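# Put slip sheet in orange crate, heat sink on top

## Task

Place the thin slip sheet flat on the bottom of the orange crate, then set the finned metal heat sink on top of it with its fins facing upward. Afterwards return every tool to the stand slot it came from, release everything and move the arm well away from the tools. The heat sink is too wide for grip50, and a tool still locked on the arm counts as part of the arm.

## Robot and tools

Robot: one Doosan M1013 six-joint arm with a tool changer on its wrist. Three tools hang in a stand: grip50 (small two-finger gripper, 50 mm opening), grip85 (larger two-finger gripper, 85 mm opening) and cup (suction cup). The only camera is cam_wrist (504x504). Do not drop, knock or push anything off the table. Loose objects may occasionally get a brief shove from outside.

Frames: everything is in the scene frame. Its origin is on the table top below the arm's base, +z is up, and +y is to the left when facing along +x. Positions are in metres and orientations are quaternions ordered w, x, y, z. end_effector_position is the centre of the changer's flat face, with or without a tool. The face's z axis points away from the arm. Tool points, in mm along the face's x, y, z: grip50 grip point (0, -25, 180); grip85 grip point (0, 0, 173) when closed, 13 mm closer to the face when fully open; cup rim centre (0, 0, 175). Both grippers close along the face's x axis.

Row format: every command row has 15 numbers: x, y, z, qw, qx, qy, qz, lock, grip50_position, grip50_force_limit, grip50_speed, grip85_position, grip85_force_limit, grip85_speed, cup_suction. The first seven are an absolute target pose for the changer face in the scene frame. The last eight are each in -1..1.
- lock: above 0 locks, below 0 unlocks, 0 leaves the last command in force. Either takes about 1 s.
- grip position: +1 is fully open. The pads touch at about -0.65 (grip50) or -0.8 (grip85). Send -1 to close until an object stops the fingers.
- force_limit: from about 20 N at -1 up to 185 N (grip50) or 235 N (grip85) at +1.
- speed: from about 20 mm/s at -1 up to 150 mm/s at +1.
- cup_suction: above 0.01 is on; 0.01 or below is off and vents the cup.
Tool commands only act while tool_id shows that tool and it is ready.

Tools (calls):
- execute_actions(actions): a list of up to 15 actions. Each action is up to 15 rows, one per 1/30 s step. A short action repeats its last row to fill 15 steps. An action is refused if its target is more than 0.6 m from the current face position along any face axis. If the first action is bad, the whole call is refused. Repeat the quaternion in every row to hold orientation. An empty list only returns state and images.
- move(target, speed, blocking): a straight-line path of the face to one absolute row. It lasts 0.5 to 10 s. speed is 0.002 to 0.5 m/s, default 0.25, and turning is capped at twice that in rad/s. It does not avoid obstacles and can overshoot speed. With blocking=false it returns after 0.5 s; then use wait(0) or stop before sending other motion.
- wait(seconds 0..10): runs the scene while the arm holds its command.
- stop(): brakes a running move.
- zoom_image(camera "cam_wrist", region [x0,y0,x1,y1] pixels, at most 504x504): a closer view of the last image.
- read_manual(section "licences"): licence text only.
- finished_scene(scene): ends the scene for good. The goal must already hold.

Motion limits: each step the commanded pose is clipped to within 70 mm and 16 degrees of the measured pose. Far targets therefore need several actions. The "Hand target" line shows the clipped goal.

Results: the state line gives face pose and velocities, plus joint positions and torques. Also reported: tool_id, locked/unlocked, plate_near, in_stand and unlock_refused. Gripper object_status means: 0 moving, 1 blocked while opening, 2 blocked while closing (a grip), 3 at target or pads met (also possible on thin objects). For grip50, opening in mm ≈ (250 - measured) × 0.202. For grip85, counts 78/130/180/230 mean 60/40/20/0 mm. cup_suction_measured of 1 is full vacuum; cup_part_present turns on at 0.50. The move line reports done, off_target, moving, held or fault, plus limits (paced = clipped, held = steps blocked). "pose unreachable" means the clearance check changed the command.

Tool changing: to pick up a tool, align the face with its plate within about 1 mm and 1 degree. The face's -y axis must point toward the fork's open side. When plate_near is 1, send lock +1 and wait until locked is 1. The tool then starts up and its readings show n/a until ready; a gripper closes and then reopens during start-up. To remove a tool, lift it 10–30 mm (about 20), move at least 110 mm along face -y out of the fork, then go up. To return it, follow the same path backwards. When in_stand is 1, hold still, send lock -1 and wait for unlocked = 1. Slots are 180 mm apart. Unlocking anywhere else is refused.

Gripping: send position -1 and keep sending it, then check for object_status 2. The cup needs its whole rim on a smooth flat area. Vacuum pulls the object up to 12 mm closer. To release, set the object down, turn suction off and rise 15 mm.

Faults: a joint torque at its load limit, or any external force of 144 N or more, stops the arm for 10 s. The arm is stiff, so never aim past a contact point; approach slowly. Load limits (N m): waist and shoulder 323, elbow 152, wrist joints 42.7. Holding loads heats the motors; a MOTOR HOT warning can lead to an over-temperature stop. Fast, smooth and low-effort motion is preferred.

Each tool is called after "Emit:" in YAML: its name, and indented under it one key for each argument.

## Session

I'll start by looking at the current state of the scene.

Emit:
execute_actions:
  actions: []

Scene clock: 0.00 s.
end_effector_position=(+0.6430, -0.0045, +0.5490) locked=0 unlocked=1 plate_near=0 in_stand=0 unlock_refused=0 tool_id=none grip50_position_measured=n/a grip50_object_status=n/a grip85_position_measured=n/a grip85_object_status=n/a cup_suction_measured=n/a cup_part_present=n/a end_effector_quat_wxyz=(+0.003, +0.709, +0.705, +0.006) end_effector_velocity=(+0.000, +0.000, +0.000) end_effector_angular_velocity=(-0.000, -0.000, +0.000)
Joint positions: [-0.052  0.168  1.621 -0.     1.356 -0.052]
Joint velocities: [ 0. -0. -0. -0. -0. -0.]
Joint torques (N m, as the joint torque sensors report them, + toward a larger angle): no reading
Hand target: +0.643, -0.005, +0.549; +0.003, +0.709, +0.705, +0.006

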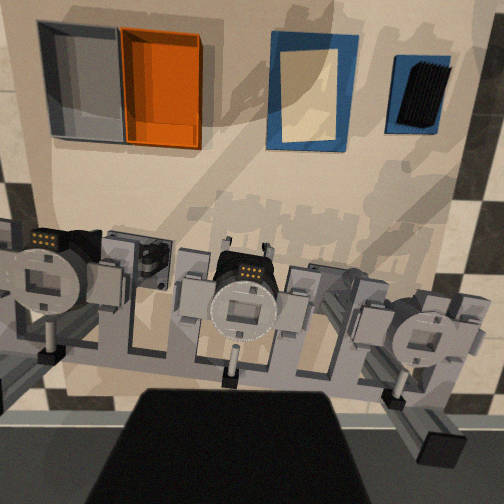

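Emit:
zoom_image:
  camera: "cam_wrist"
  region: [0, 200, 252, 400]

Emit:
zoom_image:
  camera: "cam_wrist"
  region: [252, 220, 504, 470]

Emit:
zoom_image:
  camera: "cam_wrist"
  region: [0, 0, 252, 180]

Emit:
zoom_image:
  camera: "cam_wrist"
  region: [252, 0, 504, 180]

Region (0, 200, 252, 400) of cam_wrist's 504x504 image, scaled by 2.000, with more detail than that image has; it fills the top 400 rows of this view, and the rest is white.

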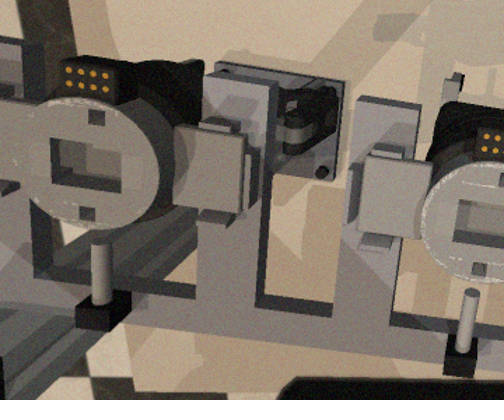

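Region (252, 220, 504, 470) of cam_wrist's 504x504 image, scaled by 2.000, with more detail than that image has; it fills the top 500 rows of this view, and the rest is white.

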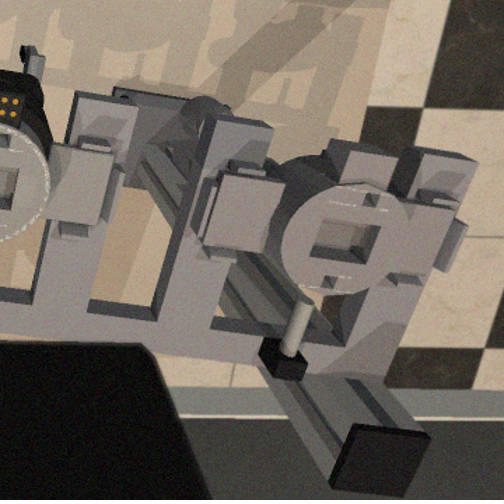

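Region (0, 0, 252, 180) of cam_wrist's 504x504 image, scaled by 2.000, with more detail than that image has; it fills the top 360 rows of this view, and the rest is white.

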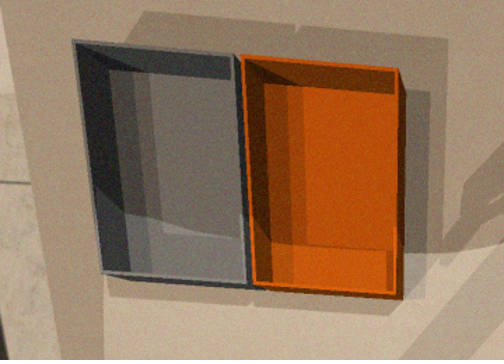

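Region (252, 0, 504, 180) of cam_wrist's 504x504 image, scaled by 2.000, with more detail than that image has; it fills the top 360 rows of this view, and the rest is white.

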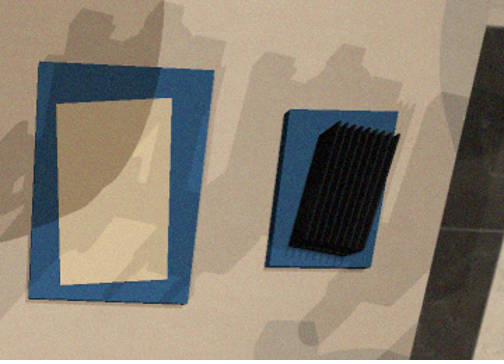

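Emit:
move:
  target: [0.643, 0.13, 0.549, 0, 0.7071, 0.7071, 0, 0, 1, 0, 0, 1, 0, 0, 0]
  speed: 0.25

Scene clock: 55.87 s.
end_effector_position=(+0.6429, +0.1298, +0.5490) locked=0 unlocked=1 plate_near=0 in_stand=0 unlock_refused=0 tool_id=none grip50_position_measured=n/a grip50_object_status=n/a grip85_position_measured=n/a grip85_object_status=n/a cup_suction_measured=n/a cup_part_present=n/a end_effector_quat_wxyz=(+0.000, +0.707, +0.707, -0.000) end_effector_velocity=(+0.000, +0.001, -0.000) end_effector_angular_velocity=(+0.001, +0.000, -0.001)
Joint positions: [ 0.154  0.192  1.592 -0.003  1.372  0.149]
Joint velocities: [ 0.001  0.001 -0.001  0.001  0.     0.002]
Joint torques (N m, as the joint torque sensors report them, + toward a larger angle): [  1.48 -60.8  -41.62   3.74  -0.32  -0.47]
Hand target: +0.643, +0.130, +0.549; +0.000, +0.707, +0.707, -0.000
Off the commanded pose: 0.000 m, 0 deg.
move: done

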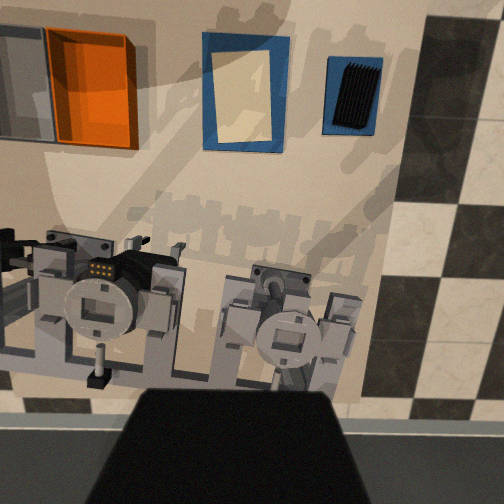

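Emit:
zoom_image:
  camera: "cam_wrist"
  region: [210, 250, 378, 418]

Emit:
zoom_image:
  camera: "cam_wrist"
  region: [30, 220, 198, 388]

Emit:
zoom_image:
  camera: "cam_wrist"
  region: [190, 20, 400, 170]

Emit:
zoom_image:
  camera: "cam_wrist"
  region: [0, 10, 168, 178]

Region (210, 250, 378, 418) of cam_wrist's 504x504 image, scaled by 3.000, with more detail than that image has.

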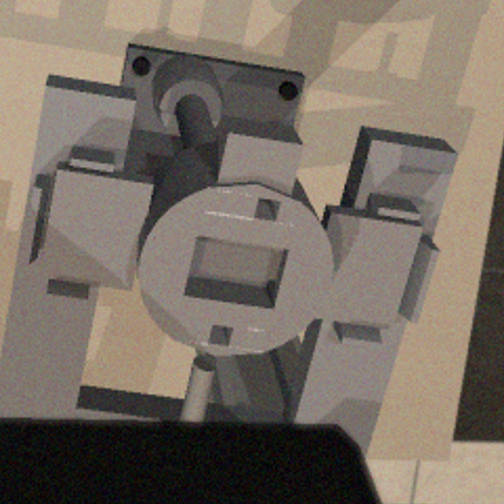

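Region (30, 220, 198, 388) of cam_wrist's 504x504 image, scaled by 3.000, with more detail than that image has.

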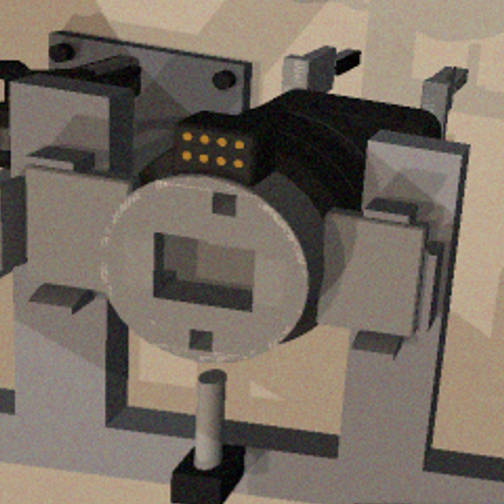

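Region (190, 20, 400, 170) of cam_wrist's 504x504 image, scaled by 2.400, with more detail than that image has; it fills the top 360 rows of this view, and the rest is white.

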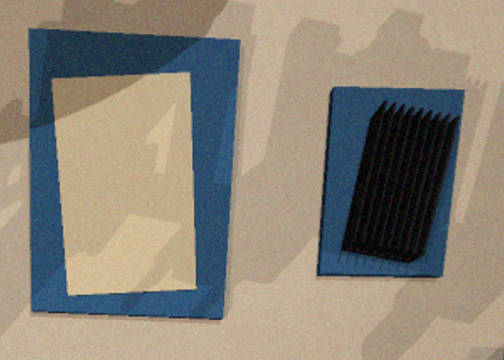

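Region (0, 10, 168, 178) of cam_wrist's 504x504 image, scaled by 3.000, with more detail than that image has.

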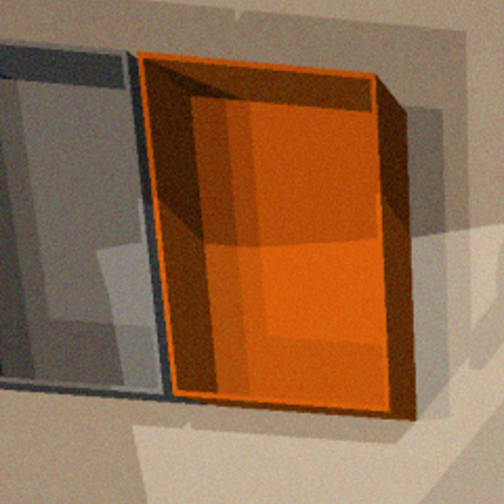

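Emit:
zoom_image:
  camera: "cam_wrist"
  region: [80, 370, 380, 504]

Region (80, 370, 380, 504) of cam_wrist's 504x504 image, scaled by 1.680, with more detail than that image has; it fills the top 225 rows of this view, and the rest is white.

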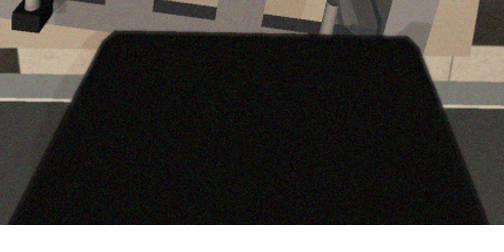

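Emit:
move:
  target: [0.643, 0.13, 0.469, 0, 0.7071, 0.7071, 0, 0, 1, 0, 0, 1, 0, 0, 0]
  speed: 0.2

Scene clock: 90.37 s.
end_effector_position=(+0.6429, +0.1300, +0.4691) locked=0 unlocked=1 plate_near=0 in_stand=0 unlock_refused=0 tool_id=none grip50_position_measured=n/a grip50_object_status=n/a grip85_position_measured=n/a grip85_object_status=n/a cup_suction_measured=n/a cup_part_present=n/a end_effector_quat_wxyz=(+0.000, +0.707, +0.707, +0.000) end_effector_velocity=(+0.000, -0.001, -0.001) end_effector_angular_velocity=(-0.000, -0.000, -0.001)
Joint positions: [ 0.153  0.227  1.699 -0.002  1.231  0.149]
Joint velocities: [-0.001  0.001  0.001 -0.    -0.002 -0.   ]
Joint torques (N m, as the joint torque sensors report them, + toward a larger angle): [ -3.42 -63.53 -41.77   3.52  -0.13  -0.25]
Hand target: +0.643, +0.130, +0.469; -0.000, +0.707, +0.707, +0.000
Off the commanded pose: 0.000 m, 0 deg.
move: done

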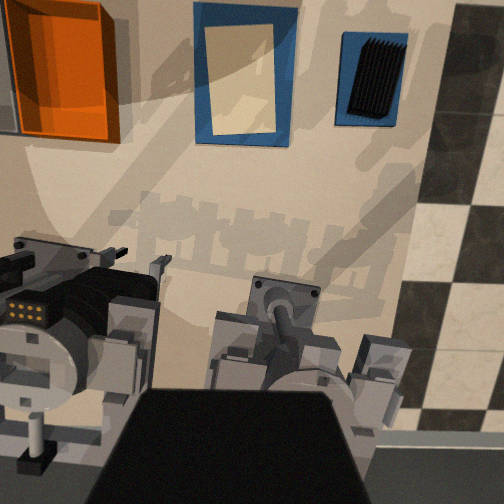

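Emit:
zoom_image:
  camera: "cam_wrist"
  region: [180, 0, 420, 160]

Emit:
zoom_image:
  camera: "cam_wrist"
  region: [0, 230, 180, 410]

Emit:
zoom_image:
  camera: "cam_wrist"
  region: [200, 260, 420, 440]

Emit:
zoom_image:
  camera: "cam_wrist"
  region: [380, 0, 504, 440]

Region (180, 0, 420, 160) of cam_wrist's 504x504 image, scaled by 2.100, with more detail than that image has.

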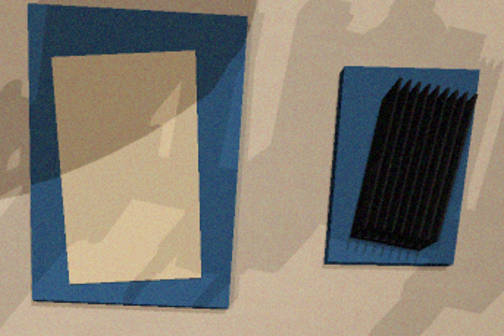

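Region (0, 230, 180, 410) of cam_wrist's 504x504 image, scaled by 2.800, with more detail than that image has.

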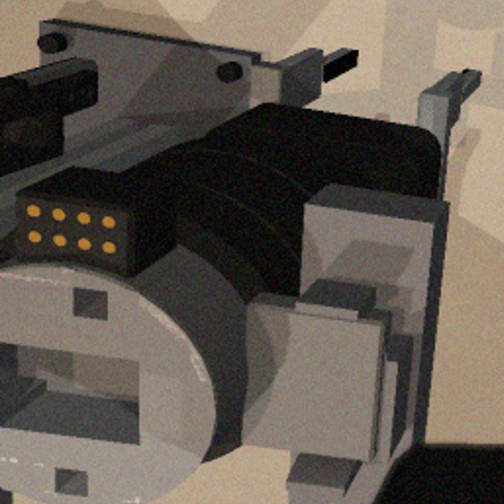

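Region (200, 260, 420, 440) of cam_wrist's 504x504 image, scaled by 2.291, with more detail than that image has; it fills the top 412 rows of this view, and the rest is white.

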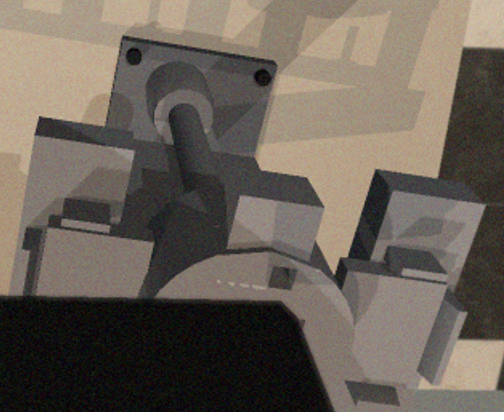

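Region (380, 0, 504, 440) of cam_wrist's 504x504 image, scaled by 1.145, with more detail than that image has; it fills the left 142 columns of this view, and the rest is white.

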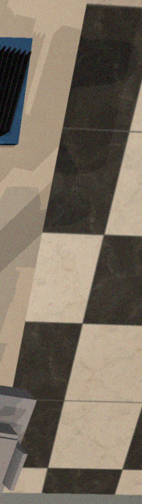

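Emit:
move:
  target: [0.711, 0.1745, 0.45, 0, 0.7576, 0.6528, 0, 0, 1, 0, 0, 1, 0, 0, 0]
  speed: 0.2

Scene clock: 143.17 s.
end_effector_position=(+0.7109, +0.1745, +0.4500) locked=0 unlocked=1 plate_near=0 in_stand=0 unlock_refused=0 tool_id=none grip50_position_measured=n/a grip50_object_status=n/a grip85_position_measured=n/a grip85_object_status=n/a cup_suction_measured=n/a cup_part_present=n/a end_effector_quat_wxyz=(+0.000, +0.757, +0.653, +0.000) end_effector_velocity=(+0.001, +0.001, -0.001) end_effector_angular_velocity=(-0.001, +0.002, -0.003)
Joint positions: [ 0.199  0.353  1.568 -0.001  1.235  0.343]
Joint velocities: [ 0.001  0.003 -0.001 -0.     0.001  0.003]
Joint torques (N m, as the joint torque sensors report them, + toward a larger angle): [ -2.15 -75.14 -41.52   3.57  -0.19  -0.23]
Hand target: +0.711, +0.175, +0.450; +0.000, +0.758, +0.653, -0.000
Off the commanded pose: 0.000 m, 0 deg.
move: done

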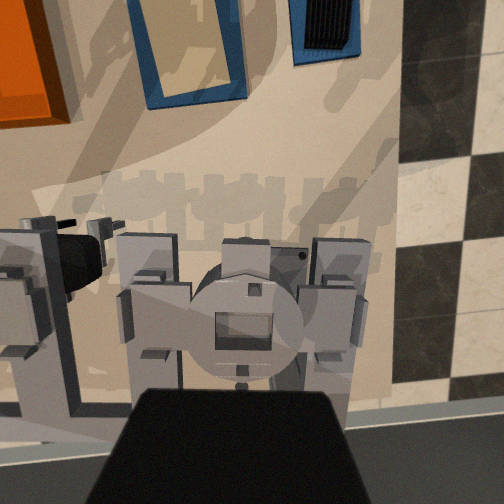

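Emit:
zoom_image:
  camera: "cam_wrist"
  region: [160, 225, 328, 393]

Emit:
zoom_image:
  camera: "cam_wrist"
  region: [100, 220, 390, 400]

Region (160, 225, 328, 393) of cam_wrist's 504x504 image, scaled by 3.000, with more detail than that image has.

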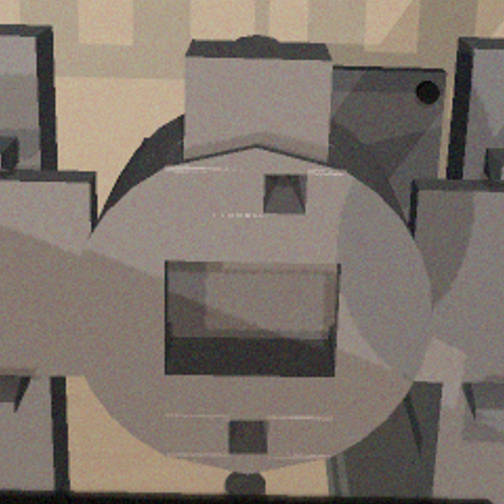

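Region (100, 220, 390, 400) of cam_wrist's 504x504 image, scaled by 1.738, with more detail than that image has; it fills the top 313 rows of this view, and the rest is white.

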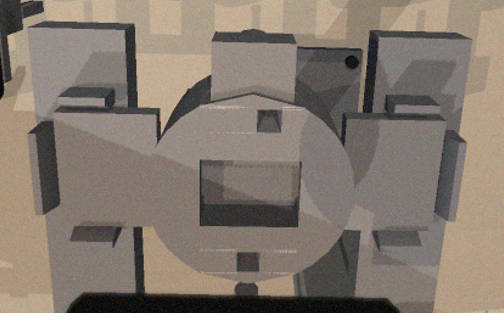

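Emit:
zoom_image:
  camera: "cam_wrist"
  region: [110, 225, 210, 325]

Emit:
zoom_image:
  camera: "cam_wrist"
  region: [285, 225, 385, 325]

Emit:
zoom_image:
  camera: "cam_wrist"
  region: [200, 225, 300, 325]

Emit:
zoom_image:
  camera: "cam_wrist"
  region: [200, 300, 300, 400]

Region (110, 225, 210, 325) of cam_wrist's 504x504 image, scaled by 5.040, with more detail than that image has.

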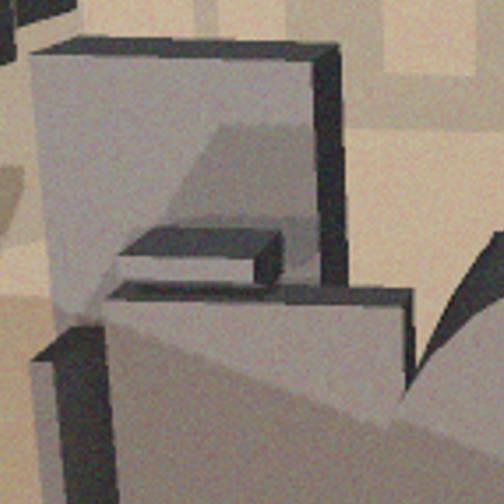

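Region (285, 225, 385, 325) of cam_wrist's 504x504 image, scaled by 5.040, with more detail than that image has.

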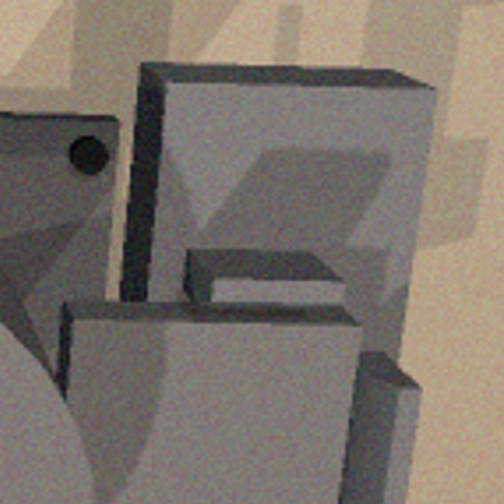

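Region (200, 225, 300, 325) of cam_wrist's 504x504 image, scaled by 5.040, with more detail than that image has.

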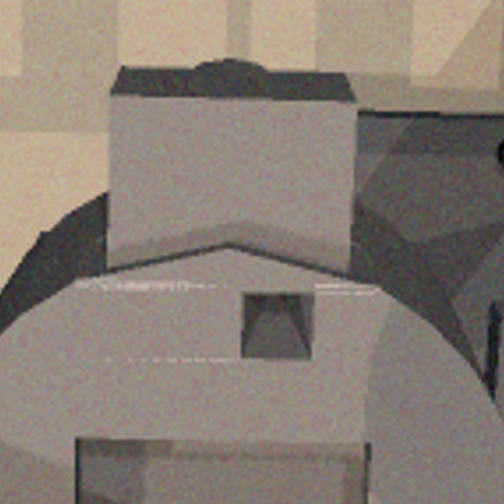

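Region (200, 300, 300, 400) of cam_wrist's 504x504 image, scaled by 5.040, with more detail than that image has.

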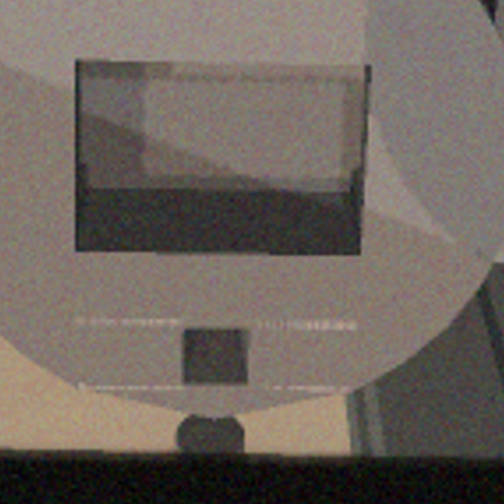

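Emit:
move:
  target: [0.7116, 0.1757, 0.39, 0, 0.7553, 0.6554, 0, 0, 1, 0, 0, 1, 0, 0, 0]
  speed: 0.12

Scene clock: 171.73 s.
end_effector_position=(+0.7115, +0.1757, +0.3902) locked=0 unlocked=1 plate_near=0 in_stand=0 unlock_refused=0 tool_id=none grip50_position_measured=n/a grip50_object_status=n/a grip85_position_measured=n/a grip85_object_status=n/a cup_suction_measured=n/a cup_part_present=n/a end_effector_quat_wxyz=(+0.000, +0.755, +0.655, -0.000) end_effector_velocity=(-0.000, +0.001, -0.001) end_effector_angular_velocity=(+0.000, -0.001, +0.001)
Joint positions: [ 0.201  0.391  1.63  -0.001  1.135  0.338]
Joint velocities: [ 0.001  0.001  0.001  0.    -0.002 -0.   ]
Joint torques (N m, as the joint torque sensors report them, + toward a larger angle): [ -2.73 -76.79 -38.57   3.38  -0.52  -0.16]
Hand target: +0.712, +0.176, +0.390; +0.000, +0.755, +0.655, -0.000
Off the commanded pose: 0.000 m, 0 deg.
move: done

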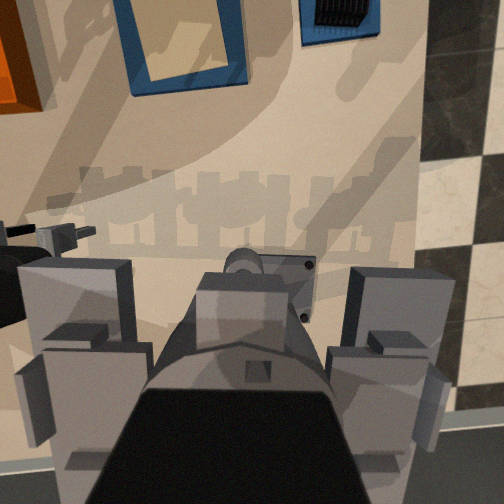

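Emit:
zoom_image:
  camera: "cam_wrist"
  region: [170, 250, 320, 400]

Emit:
zoom_image:
  camera: "cam_wrist"
  region: [0, 240, 170, 410]

Emit:
zoom_image:
  camera: "cam_wrist"
  region: [310, 240, 480, 410]

Region (170, 250, 320, 400) of cam_wrist's 504x504 image, scaled by 3.360, with more detail than that image has.

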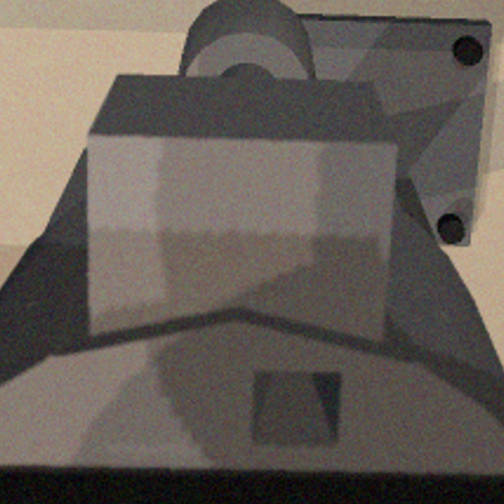

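Region (0, 240, 170, 410) of cam_wrist's 504x504 image, scaled by 2.965, with more detail than that image has.

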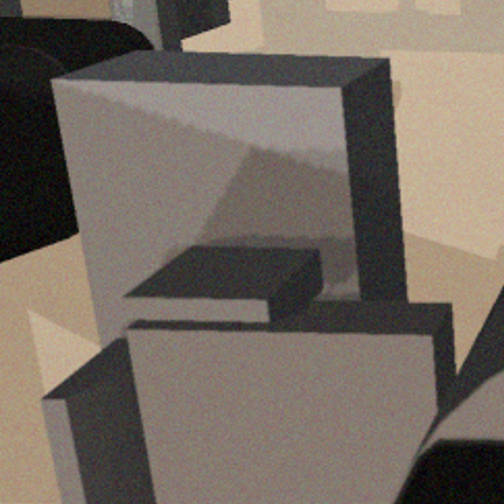

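Region (310, 240, 480, 410) of cam_wrist's 504x504 image, scaled by 2.965, with more detail than that image has.

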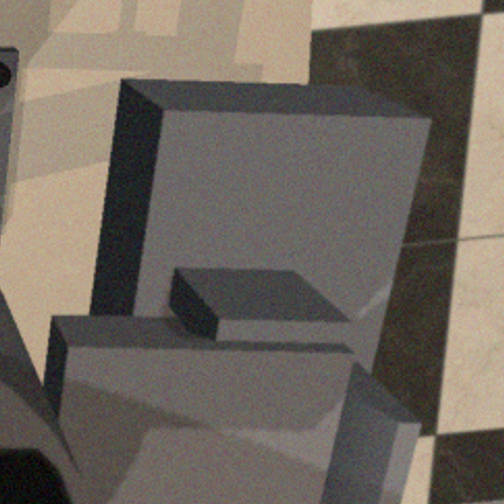

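Emit:
move:
  target: [0.7116, 0.1761, 0.374, 0, 0.7553, 0.6554, 0, 0, 1, 0, 0, 1, 0, 0, 0]
  speed: 0.04

Emit:
zoom_image:
  camera: "cam_wrist"
  region: [140, 260, 340, 410]

Scene clock: 190.33 s.
end_effector_position=(+0.7116, +0.1761, +0.3741) locked=0 unlocked=1 plate_near=0 in_stand=0 unlock_refused=0 tool_id=none grip50_position_measured=n/a grip50_object_status=n/a grip85_position_measured=n/a grip85_object_status=n/a cup_suction_measured=n/a cup_part_present=n/a end_effector_quat_wxyz=(-0.000, +0.755, +0.655, +0.000) end_effector_velocity=(+0.000, -0.001, -0.001) end_effector_angular_velocity=(-0.001, -0.001, -0.000)
Joint positions: [ 0.201  0.402  1.645 -0.001  1.109  0.338]
Joint velocities: [-0.001  0.001  0.001 -0.001 -0.002  0.   ]
Joint torques (N m, as the joint torque sensors report them, + toward a larger angle): [ -2.97 -75.66 -39.16   3.57  -0.32   0.04]
Hand target: +0.712, +0.176, +0.374; +0.000, +0.755, +0.655, -0.000
Off the commanded pose: 0.000 m, 0 deg.
move: done

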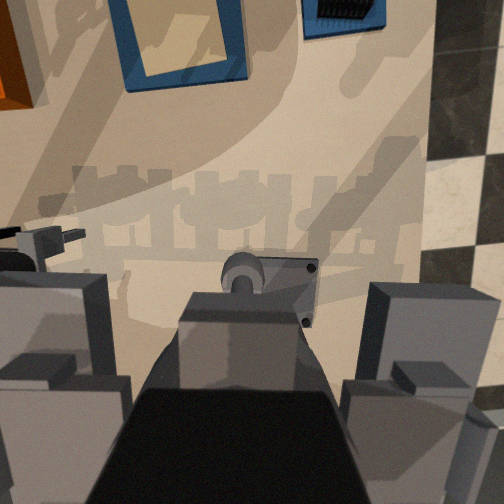

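Region (140, 260, 340, 410) of cam_wrist's 504x504 image, scaled by 2.520, with more detail than that image has; it fills the top 378 rows of this view, and the rest is white.

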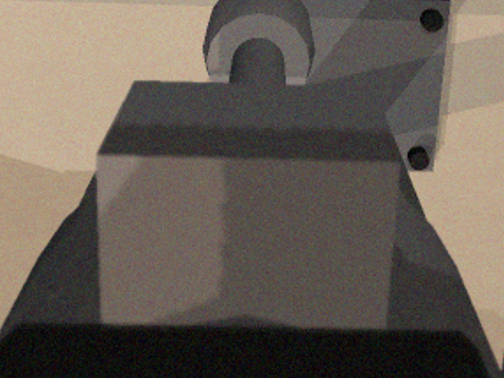

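Emit:
move:
  target: [0.7118, 0.176, 0.362, 0, 0.7553, 0.6554, 0, 0, 1, 0, 0, 1, 0, 0, 0]
  speed: 0.015

Scene clock: 197.30 s.
end_effector_position=(+0.7118, +0.1760, +0.3621) locked=0 unlocked=1 plate_near=0 in_stand=1 unlock_refused=0 tool_id=none grip50_position_measured=n/a grip50_object_status=n/a grip85_position_measured=n/a grip85_object_status=n/a cup_suction_measured=n/a cup_part_present=n/a end_effector_quat_wxyz=(+0.000, +0.755, +0.655, +0.000) end_effector_velocity=(+0.001, -0.001, -0.001) end_effector_angular_velocity=(-0.001, -0.000, +0.000)
Joint positions: [ 0.201  0.412  1.656 -0.001  1.089  0.338]
Joint velocities: [-0.001  0.001  0.001 -0.001 -0.002 -0.001]
Joint torques (N m, as the joint torque sensors report them, + toward a larger angle): [ -2.43 -78.41 -38.67   3.39  -0.1   -0.16]
Hand target: +0.712, +0.176, +0.362; -0.000, +0.755, +0.655, -0.000
Off the commanded pose: 0.000 m, 0 deg.
move: done

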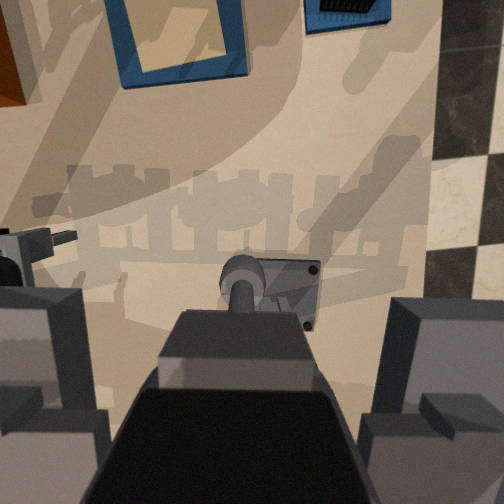

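Emit:
move:
  target: [0.7118, 0.176, 0.3605, 0, 0.7553, 0.6554, 0, 0, 1, 0, 0, 1, 0, 0, 0]
  speed: 0.005

Scene clock: 199.83 s.
end_effector_position=(+0.7118, +0.1760, +0.3605) locked=0 unlocked=1 plate_near=1 in_stand=1 unlock_refused=0 tool_id=none grip50_position_measured=n/a grip50_object_status=n/a grip85_position_measured=n/a grip85_object_status=n/a cup_suction_measured=n/a cup_part_present=n/a end_effector_quat_wxyz=(+0.000, +0.755, +0.655, +0.000) end_effector_velocity=(-0.001, +0.001, -0.000) end_effector_angular_velocity=(-0.001, +0.000, +0.002)
Joint positions: [ 0.201  0.413  1.658 -0.001  1.086  0.338]
Joint velocities: [ 0.001 -0.     0.001 -0.001 -0.    -0.   ]
Joint torques (N m, as the joint torque sensors report them, + toward a larger angle): [ -1.43 -78.72 -38.46   3.52  -0.19  -0.07]
Hand target: +0.712, +0.176, +0.361; -0.000, +0.755, +0.655, -0.000
Off the commanded pose: 0.000 m, 0 deg.
move: done

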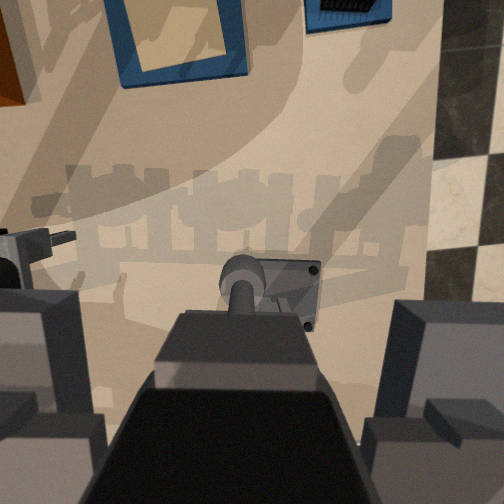

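plate_near reads 1. Locking.

Emit:
execute_actions:
  actions:
    - [[0.7118, 0.176, 0.3603, 0, 0.7553, 0.6554, 0, 1, 1, 0, 0, 1, 0, 0, 0]]
    - [[0.7118, 0.176, 0.3603, 0, 0.7553, 0.6554, 0, 1, 1, 0, 0, 1, 0, 0, 0]]
    - [[0.7118, 0.176, 0.3603, 0, 0.7553, 0.6554, 0, 1, 1, 0, 0, 1, 0, 0, 0]]

Scene clock: 204.73 s.
end_effector_position=(+0.7118, +0.1760, +0.3603) locked=1 unlocked=0 plate_near=1 in_stand=1 unlock_refused=0 tool_id=cup grip50_position_measured=n/a grip50_object_status=n/a grip85_position_measured=n/a grip85_object_status=n/a cup_suction_measured=n/a cup_part_present=n/a end_effector_quat_wxyz=(-0.000, +0.755, +0.655, -0.000) end_effector_velocity=(-0.000, -0.001, -0.000) end_effector_angular_velocity=(-0.000, +0.001, -0.001)
Joint positions: [ 0.201  0.413  1.658 -0.001  1.086  0.338]
Joint velocities: [-0.001  0.     0.001 -0.    -0.     0.   ]
Joint torques (N m, as the joint torque sensors report them, + toward a larger angle): [ -3.24 -77.81 -38.73   3.61  -0.34  -0.12]
Hand target: +0.712, +0.176, +0.360; -0.000, +0.755, +0.655, +0.000
Off the commanded pose: 0.000 m, 0 deg.

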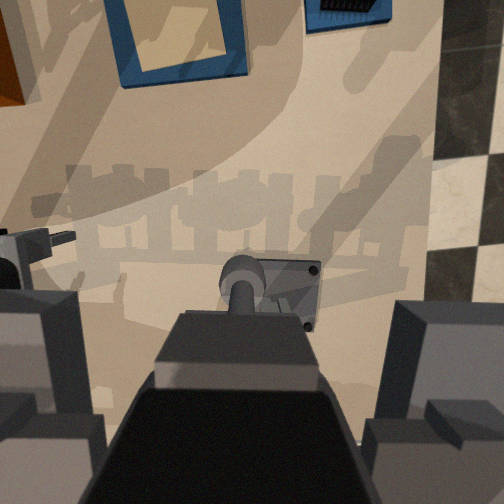

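Emit:
move:
  target: [0.7118, 0.176, 0.3805, 0, 0.7553, 0.6554, 0, 0, 1, 0, 0, 1, 0, 0, 0]
  speed: 0.06

Emit:
move:
  target: [0.588, 0.1936, 0.3805, 0, 0.7553, 0.6554, 0, 0, 1, 0, 0, 1, 0, 0, 0]
  speed: 0.15

Scene clock: 247.20 s.
end_effector_position=(+0.7118, +0.1760, +0.3804) locked=1 unlocked=0 plate_near=1 in_stand=0 unlock_refused=0 tool_id=cup grip50_position_measured=n/a grip50_object_status=n/a grip85_position_measured=n/a grip85_object_status=n/a cup_suction_measured=0.00 cup_part_present=0 end_effector_quat_wxyz=(+0.000, +0.755, +0.655, -0.000) end_effector_velocity=(+0.000, -0.000, +0.002) end_effector_angular_velocity=(+0.001, -0.001, -0.001)
Joint positions: [ 0.201  0.398  1.639 -0.001  1.119  0.338]
Joint velocities: [-0.    -0.001 -0.002  0.001  0.002  0.   ]
Joint torques (N m, as the joint torque sensors report them, + toward a larger angle): [ -2.15 -81.08 -43.63   3.39  -0.42   0.07]
Hand target: +0.712, +0.176, +0.380; +0.000, +0.755, +0.655, +0.000
Off the commanded pose: 0.000 m, 0 deg.
move: done

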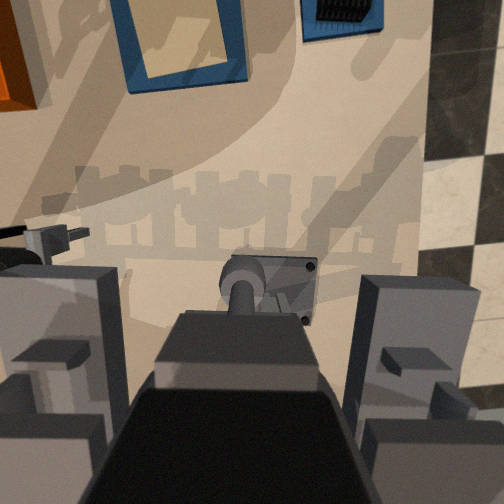

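Scene clock: 248.47 s.
end_effector_position=(+0.5881, +0.1934, +0.3806) locked=1 unlocked=0 plate_near=1 in_stand=0 unlock_refused=0 tool_id=cup grip50_position_measured=n/a grip50_object_status=n/a grip85_position_measured=n/a grip85_object_status=n/a cup_suction_measured=0.00 cup_part_present=0 end_effector_quat_wxyz=(+0.000, +0.755, +0.655, -0.000) end_effector_velocity=(-0.002, +0.000, -0.000) end_effector_angular_velocity=(-0.000, +0.001, +0.000)
Joint positions: [ 0.267  0.232  1.867 -0.     1.058  0.404]
Joint velocities: [ 0.001 -0.002  0.002 -0.    -0.     0.001]
Joint torques (N m, as the joint torque sensors report them, + toward a larger angle): [ -4.53 -62.97 -40.86   3.22  -0.14  -0.02]
Hand target: +0.588, +0.193, +0.381; +0.000, +0.755, +0.655, -0.000
Off the commanded pose: 0.000 m, 0 deg.
move: done

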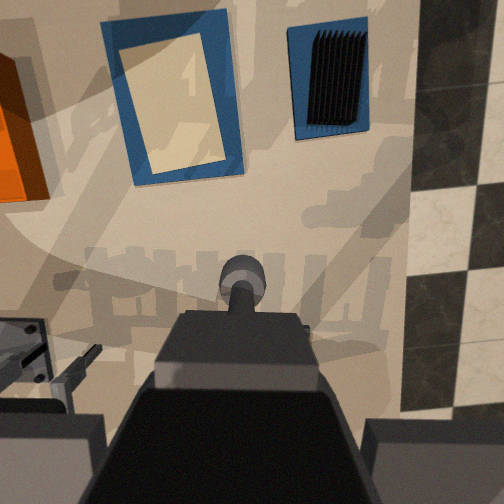

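Emit:
zoom_image:
  camera: "cam_wrist"
  region: [275, 5, 415, 145]

Emit:
zoom_image:
  camera: "cam_wrist"
  region: [85, 0, 275, 190]

Region (275, 5, 415, 145) of cam_wrist's 504x504 image, scaled by 3.600, with more detail than that image has.

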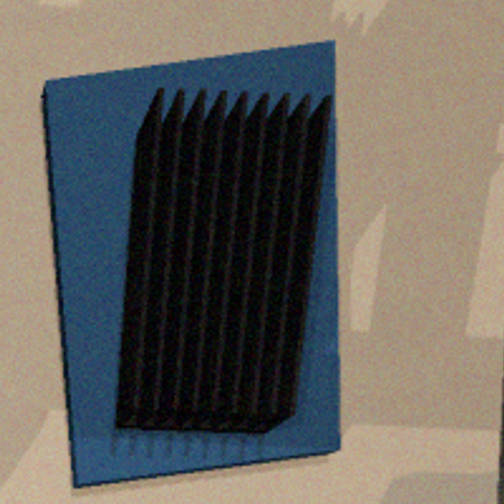

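Region (85, 0, 275, 190) of cam_wrist's 504x504 image, scaled by 2.653, with more detail than that image has.

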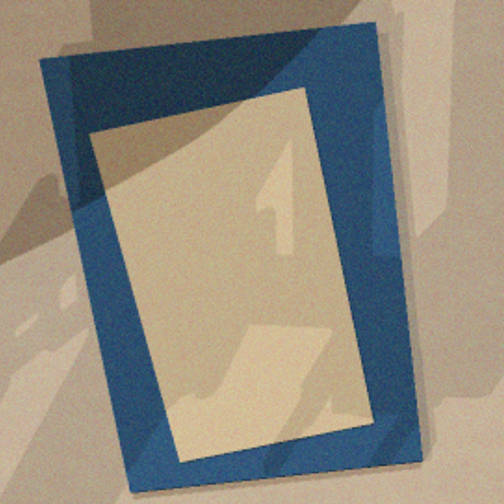

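Emit:
move:
  target: [0.3974, 0.1163, 0.205, 0, 0.6749, 0.7379, 0, 0, 1, 0, 0, 1, 0, 0, 0]
  speed: 0.3

Scene clock: 278.93 s.
end_effector_position=(+0.3973, +0.1162, +0.2053) locked=1 unlocked=0 plate_near=1 in_stand=0 unlock_refused=0 tool_id=cup grip50_position_measured=n/a grip50_object_status=n/a grip85_position_measured=n/a grip85_object_status=n/a cup_suction_measured=0.00 cup_part_present=0 end_effector_quat_wxyz=(-0.000, +0.675, +0.738, +0.000) end_effector_velocity=(-0.001, -0.000, -0.001) end_effector_angular_velocity=(+0.001, -0.000, +0.001)
Joint positions: [ 0.207  0.165  2.377 -0.002  0.614  0.114]
Joint velocities: [-0.     0.001  0.002  0.002 -0.003 -0.003]
Joint torques (N m, as the joint torque sensors report them, + toward a larger angle): [ -3.36 -43.57 -29.26   2.41  -0.41   0.07]
Hand target: +0.397, +0.116, +0.205; -0.000, +0.675, +0.738, +0.000
Off the commanded pose: 0.000 m, 0 deg.
move: done

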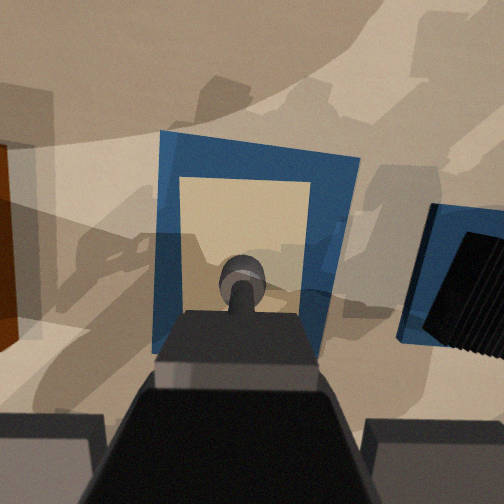

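Emit:
zoom_image:
  camera: "cam_wrist"
  region: [160, 160, 330, 330]

Region (160, 160, 330, 330) of cam_wrist's 504x504 image, scaled by 2.965, with more detail than that image has.

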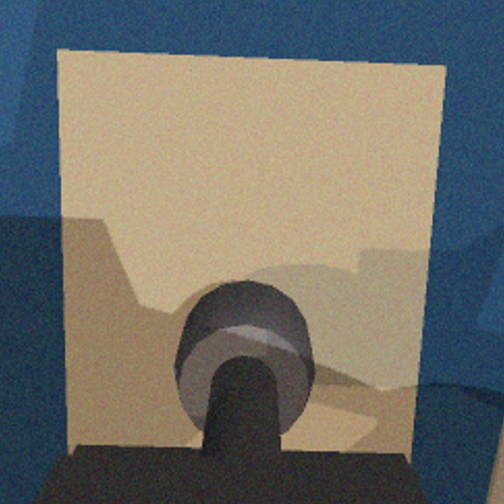

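Emit:
move:
  target: [0.398, 0.1153, 0.187, 0, 0.6749, 0.7379, 0, 0, 1, 0, 0, 1, 0, 0, 1]
  speed: 0.03

Scene clock: 286.47 s.
end_effector_position=(+0.3980, +0.1153, +0.1871) locked=1 unlocked=0 plate_near=1 in_stand=0 unlock_refused=0 tool_id=cup grip50_position_measured=n/a grip50_object_status=n/a grip85_position_measured=n/a grip85_object_status=n/a cup_suction_measured=0.78 cup_part_present=1 end_effector_quat_wxyz=(-0.000, +0.675, +0.738, +0.000) end_effector_velocity=(-0.001, +0.000, -0.001) end_effector_angular_velocity=(-0.000, +0.001, +0.001)
Joint positions: [ 0.204  0.201  2.388 -0.002  0.567  0.112]
Joint velocities: [ 0.001  0.002  0.001 -0.    -0.003 -0.   ]
Joint torques (N m, as the joint torque sensors report them, + toward a larger angle): [ -2.77 -44.31 -25.67   1.71   0.21  -0.03]
Hand target: +0.398, +0.115, +0.187; -0.000, +0.675, +0.738, +0.000
Off the commanded pose: 0.000 m, 0 deg.
move: done

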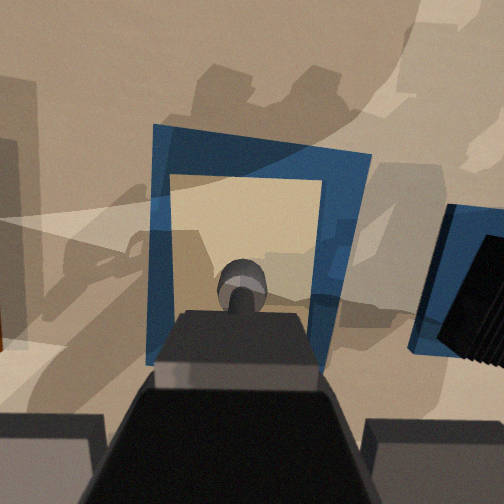

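Emit:
move:
  target: [0.402, 0.0, 0.285, 0, 0.7169, 0.6972, 0, 0, 1, 0, 0, 1, 0, 0, 1]
  speed: 0.2

Scene clock: 294.13 s.
end_effector_position=(+0.4022, +0.0003, +0.2848) locked=1 unlocked=0 plate_near=1 in_stand=0 unlock_refused=0 tool_id=cup grip50_position_measured=n/a grip50_object_status=n/a grip85_position_measured=n/a grip85_object_status=n/a cup_suction_measured=0.98 cup_part_present=1 end_effector_quat_wxyz=(-0.000, +0.717, +0.697, +0.000) end_effector_velocity=(+0.000, -0.001, +0.001) end_effector_angular_velocity=(+0.000, -0.000, +0.000)
Joint positions: [-0.075  0.01   2.334 -0.006  0.812 -0.048]
Joint velocities: [-0.002 -0.002 -0.002  0.001  0.003 -0.003]
Joint torques (N m, as the joint torque sensors report them, + toward a larger angle): [ -0.75 -32.82 -35.58   2.99  -0.09  -0.34]
Hand target: +0.402, +0.000, +0.285; -0.000, +0.717, +0.697, +0.000
Off the commanded pose: 0.000 m, 0 deg.
move: done

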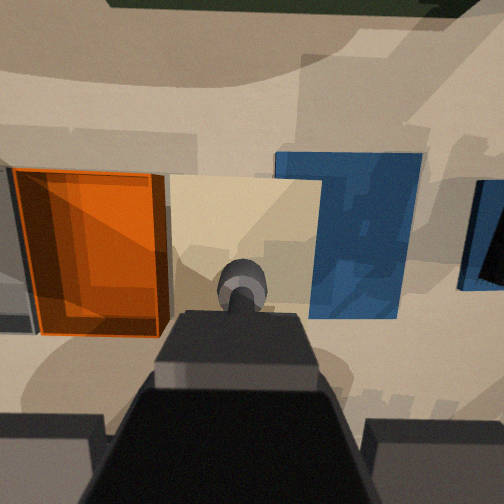

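Emit:
zoom_image:
  camera: "cam_wrist"
  region: [0, 155, 190, 345]

Emit:
zoom_image:
  camera: "cam_wrist"
  region: [160, 160, 330, 330]

Region (0, 155, 190, 345) of cam_wrist's 504x504 image, scaled by 2.653, with more detail than that image has.

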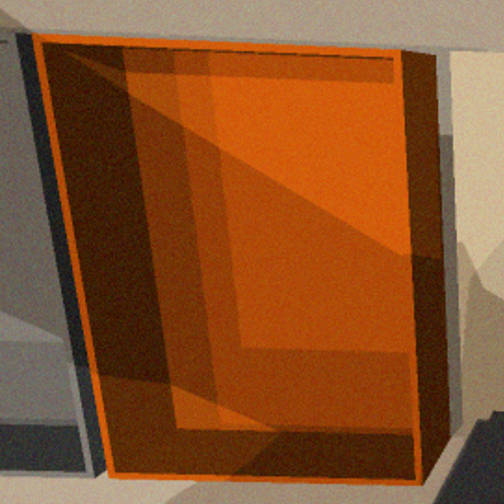

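Region (160, 160, 330, 330) of cam_wrist's 504x504 image, scaled by 2.965, with more detail than that image has.

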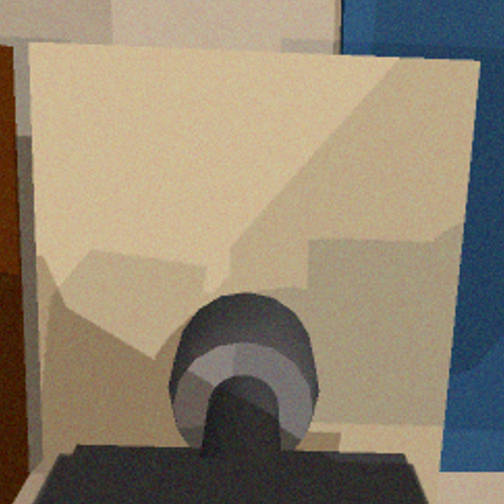

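Emit:
move:
  target: [0.4068, -0.1643, 0.225, 0, 0.7169, 0.6972, 0, 0, 1, 0, 0, 1, 0, 0, 1]
  speed: 0.22

Scene clock: 319.33 s.
end_effector_position=(+0.4069, -0.1639, +0.2251) locked=1 unlocked=0 plate_near=1 in_stand=0 unlock_refused=0 tool_id=cup grip50_position_measured=n/a grip50_object_status=n/a grip85_position_measured=n/a grip85_object_status=n/a cup_suction_measured=0.98 cup_part_present=1 end_effector_quat_wxyz=(-0.000, +0.717, +0.697, +0.000) end_effector_velocity=(+0.001, -0.001, -0.000) end_effector_angular_velocity=(+0.001, -0.001, -0.001)
Joint positions: [-0.45   0.16   2.322 -0.015  0.672 -0.415]
Joint velocities: [-0.003  0.002 -0.002  0.002 -0.001 -0.003]
Joint torques (N m, as the joint torque sensors report them, + toward a larger angle): [ -1.36 -43.86 -30.2    2.39  -0.53   0.4 ]
Hand target: +0.407, -0.164, +0.225; -0.000, +0.717, +0.697, +0.000
Off the commanded pose: 0.000 m, 0 deg.
move: done

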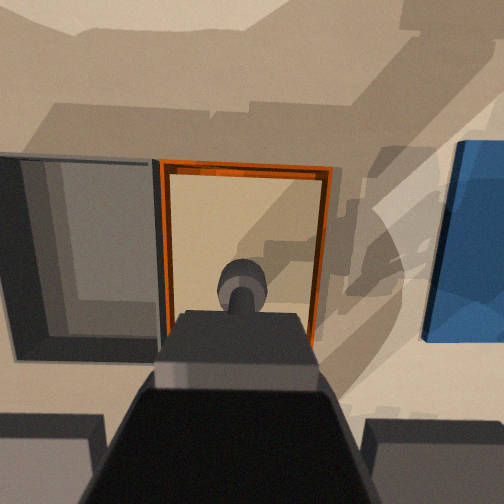

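Emit:
zoom_image:
  camera: "cam_wrist"
  region: [150, 150, 350, 340]

Region (150, 150, 350, 340) of cam_wrist's 504x504 image, scaled by 2.520, with more detail than that image has; it fills the top 479 rows of this view, and the rest is white.

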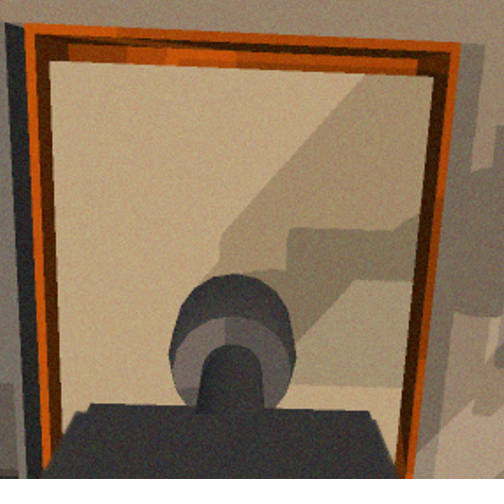

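Emit:
move:
  target: [0.4078, -0.1641, 0.1705, 0, 0.7169, 0.6972, 0, 0, 1, 0, 0, 1, 0, 0, 1]
  speed: 0.06

Scene clock: 326.30 s.
end_effector_position=(+0.4077, -0.1641, +0.1707) locked=1 unlocked=0 plate_near=1 in_stand=0 unlock_refused=0 tool_id=cup grip50_position_measured=n/a grip50_object_status=n/a grip85_position_measured=n/a grip85_object_status=n/a cup_suction_measured=0.98 cup_part_present=1 end_effector_quat_wxyz=(+0.000, +0.717, +0.697, +0.000) end_effector_velocity=(+0.001, +0.001, -0.001) end_effector_angular_velocity=(-0.001, -0.001, +0.003)
Joint positions: [-0.45   0.261  2.353 -0.02   0.539 -0.41 ]
Joint velocities: [ 0.002  0.003 -0.    -0.001 -0.003  0.   ]
Joint torques (N m, as the joint torque sensors report them, + toward a larger angle): [ -1.65 -47.5  -25.46   1.49  -0.23  -0.49]
Hand target: +0.408, -0.164, +0.171; -0.000, +0.717, +0.697, +0.000
Off the commanded pose: 0.000 m, 0 deg.
move: done

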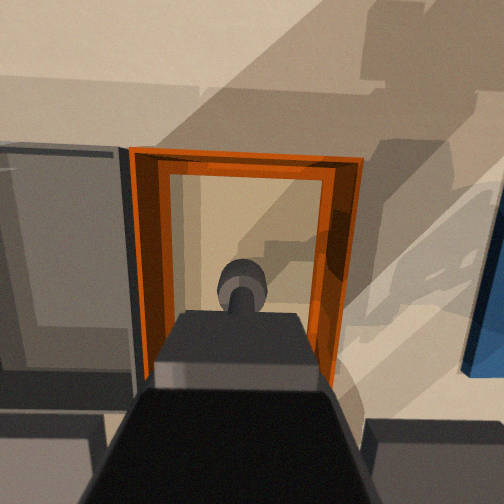

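Emit:
zoom_image:
  camera: "cam_wrist"
  region: [120, 135, 372, 335]

Region (120, 135, 372, 335) of cam_wrist's 504x504 image, scaled by 2.000, with more detail than that image has; it fills the top 400 rows of this view, and the rest is white.

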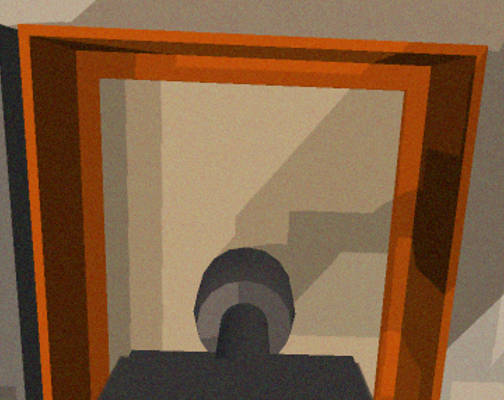

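Emit:
move:
  target: [0.4078, -0.1641, 0.168, 0, 0.7169, 0.6972, 0, 0, 1, 0, 0, 1, 0, 0, 1]
  speed: 0.01

Scene clock: 332.83 s.
end_effector_position=(+0.4078, -0.1641, +0.1680) locked=1 unlocked=0 plate_near=1 in_stand=0 unlock_refused=0 tool_id=cup grip50_position_measured=n/a grip50_object_status=n/a grip85_position_measured=n/a grip85_object_status=n/a cup_suction_measured=0.98 cup_part_present=1 end_effector_quat_wxyz=(+0.000, +0.717, +0.697, -0.000) end_effector_velocity=(-0.000, -0.000, -0.000) end_effector_angular_velocity=(-0.000, +0.000, +0.000)
Joint positions: [-0.45   0.266  2.354 -0.02   0.533 -0.41 ]
Joint velocities: [-0.     0.001  0.    -0.001 -0.001 -0.   ]
Joint torques (N m, as the joint torque sensors report them, + toward a larger angle): [ -1.86 -50.57 -24.85   1.77  -0.94  -0.07]
Hand target: +0.408, -0.164, +0.168; -0.000, +0.717, +0.697, -0.000
Off the commanded pose: 0.000 m, 0 deg.
move: done

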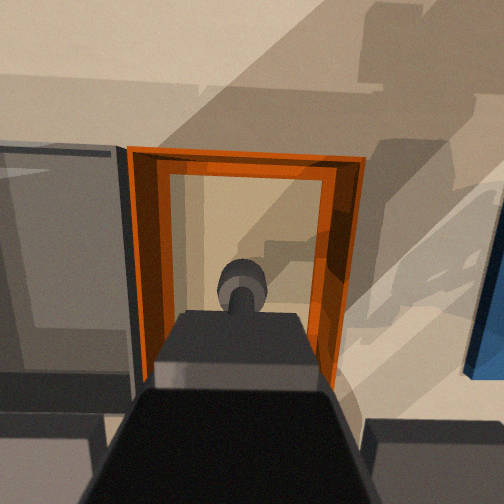

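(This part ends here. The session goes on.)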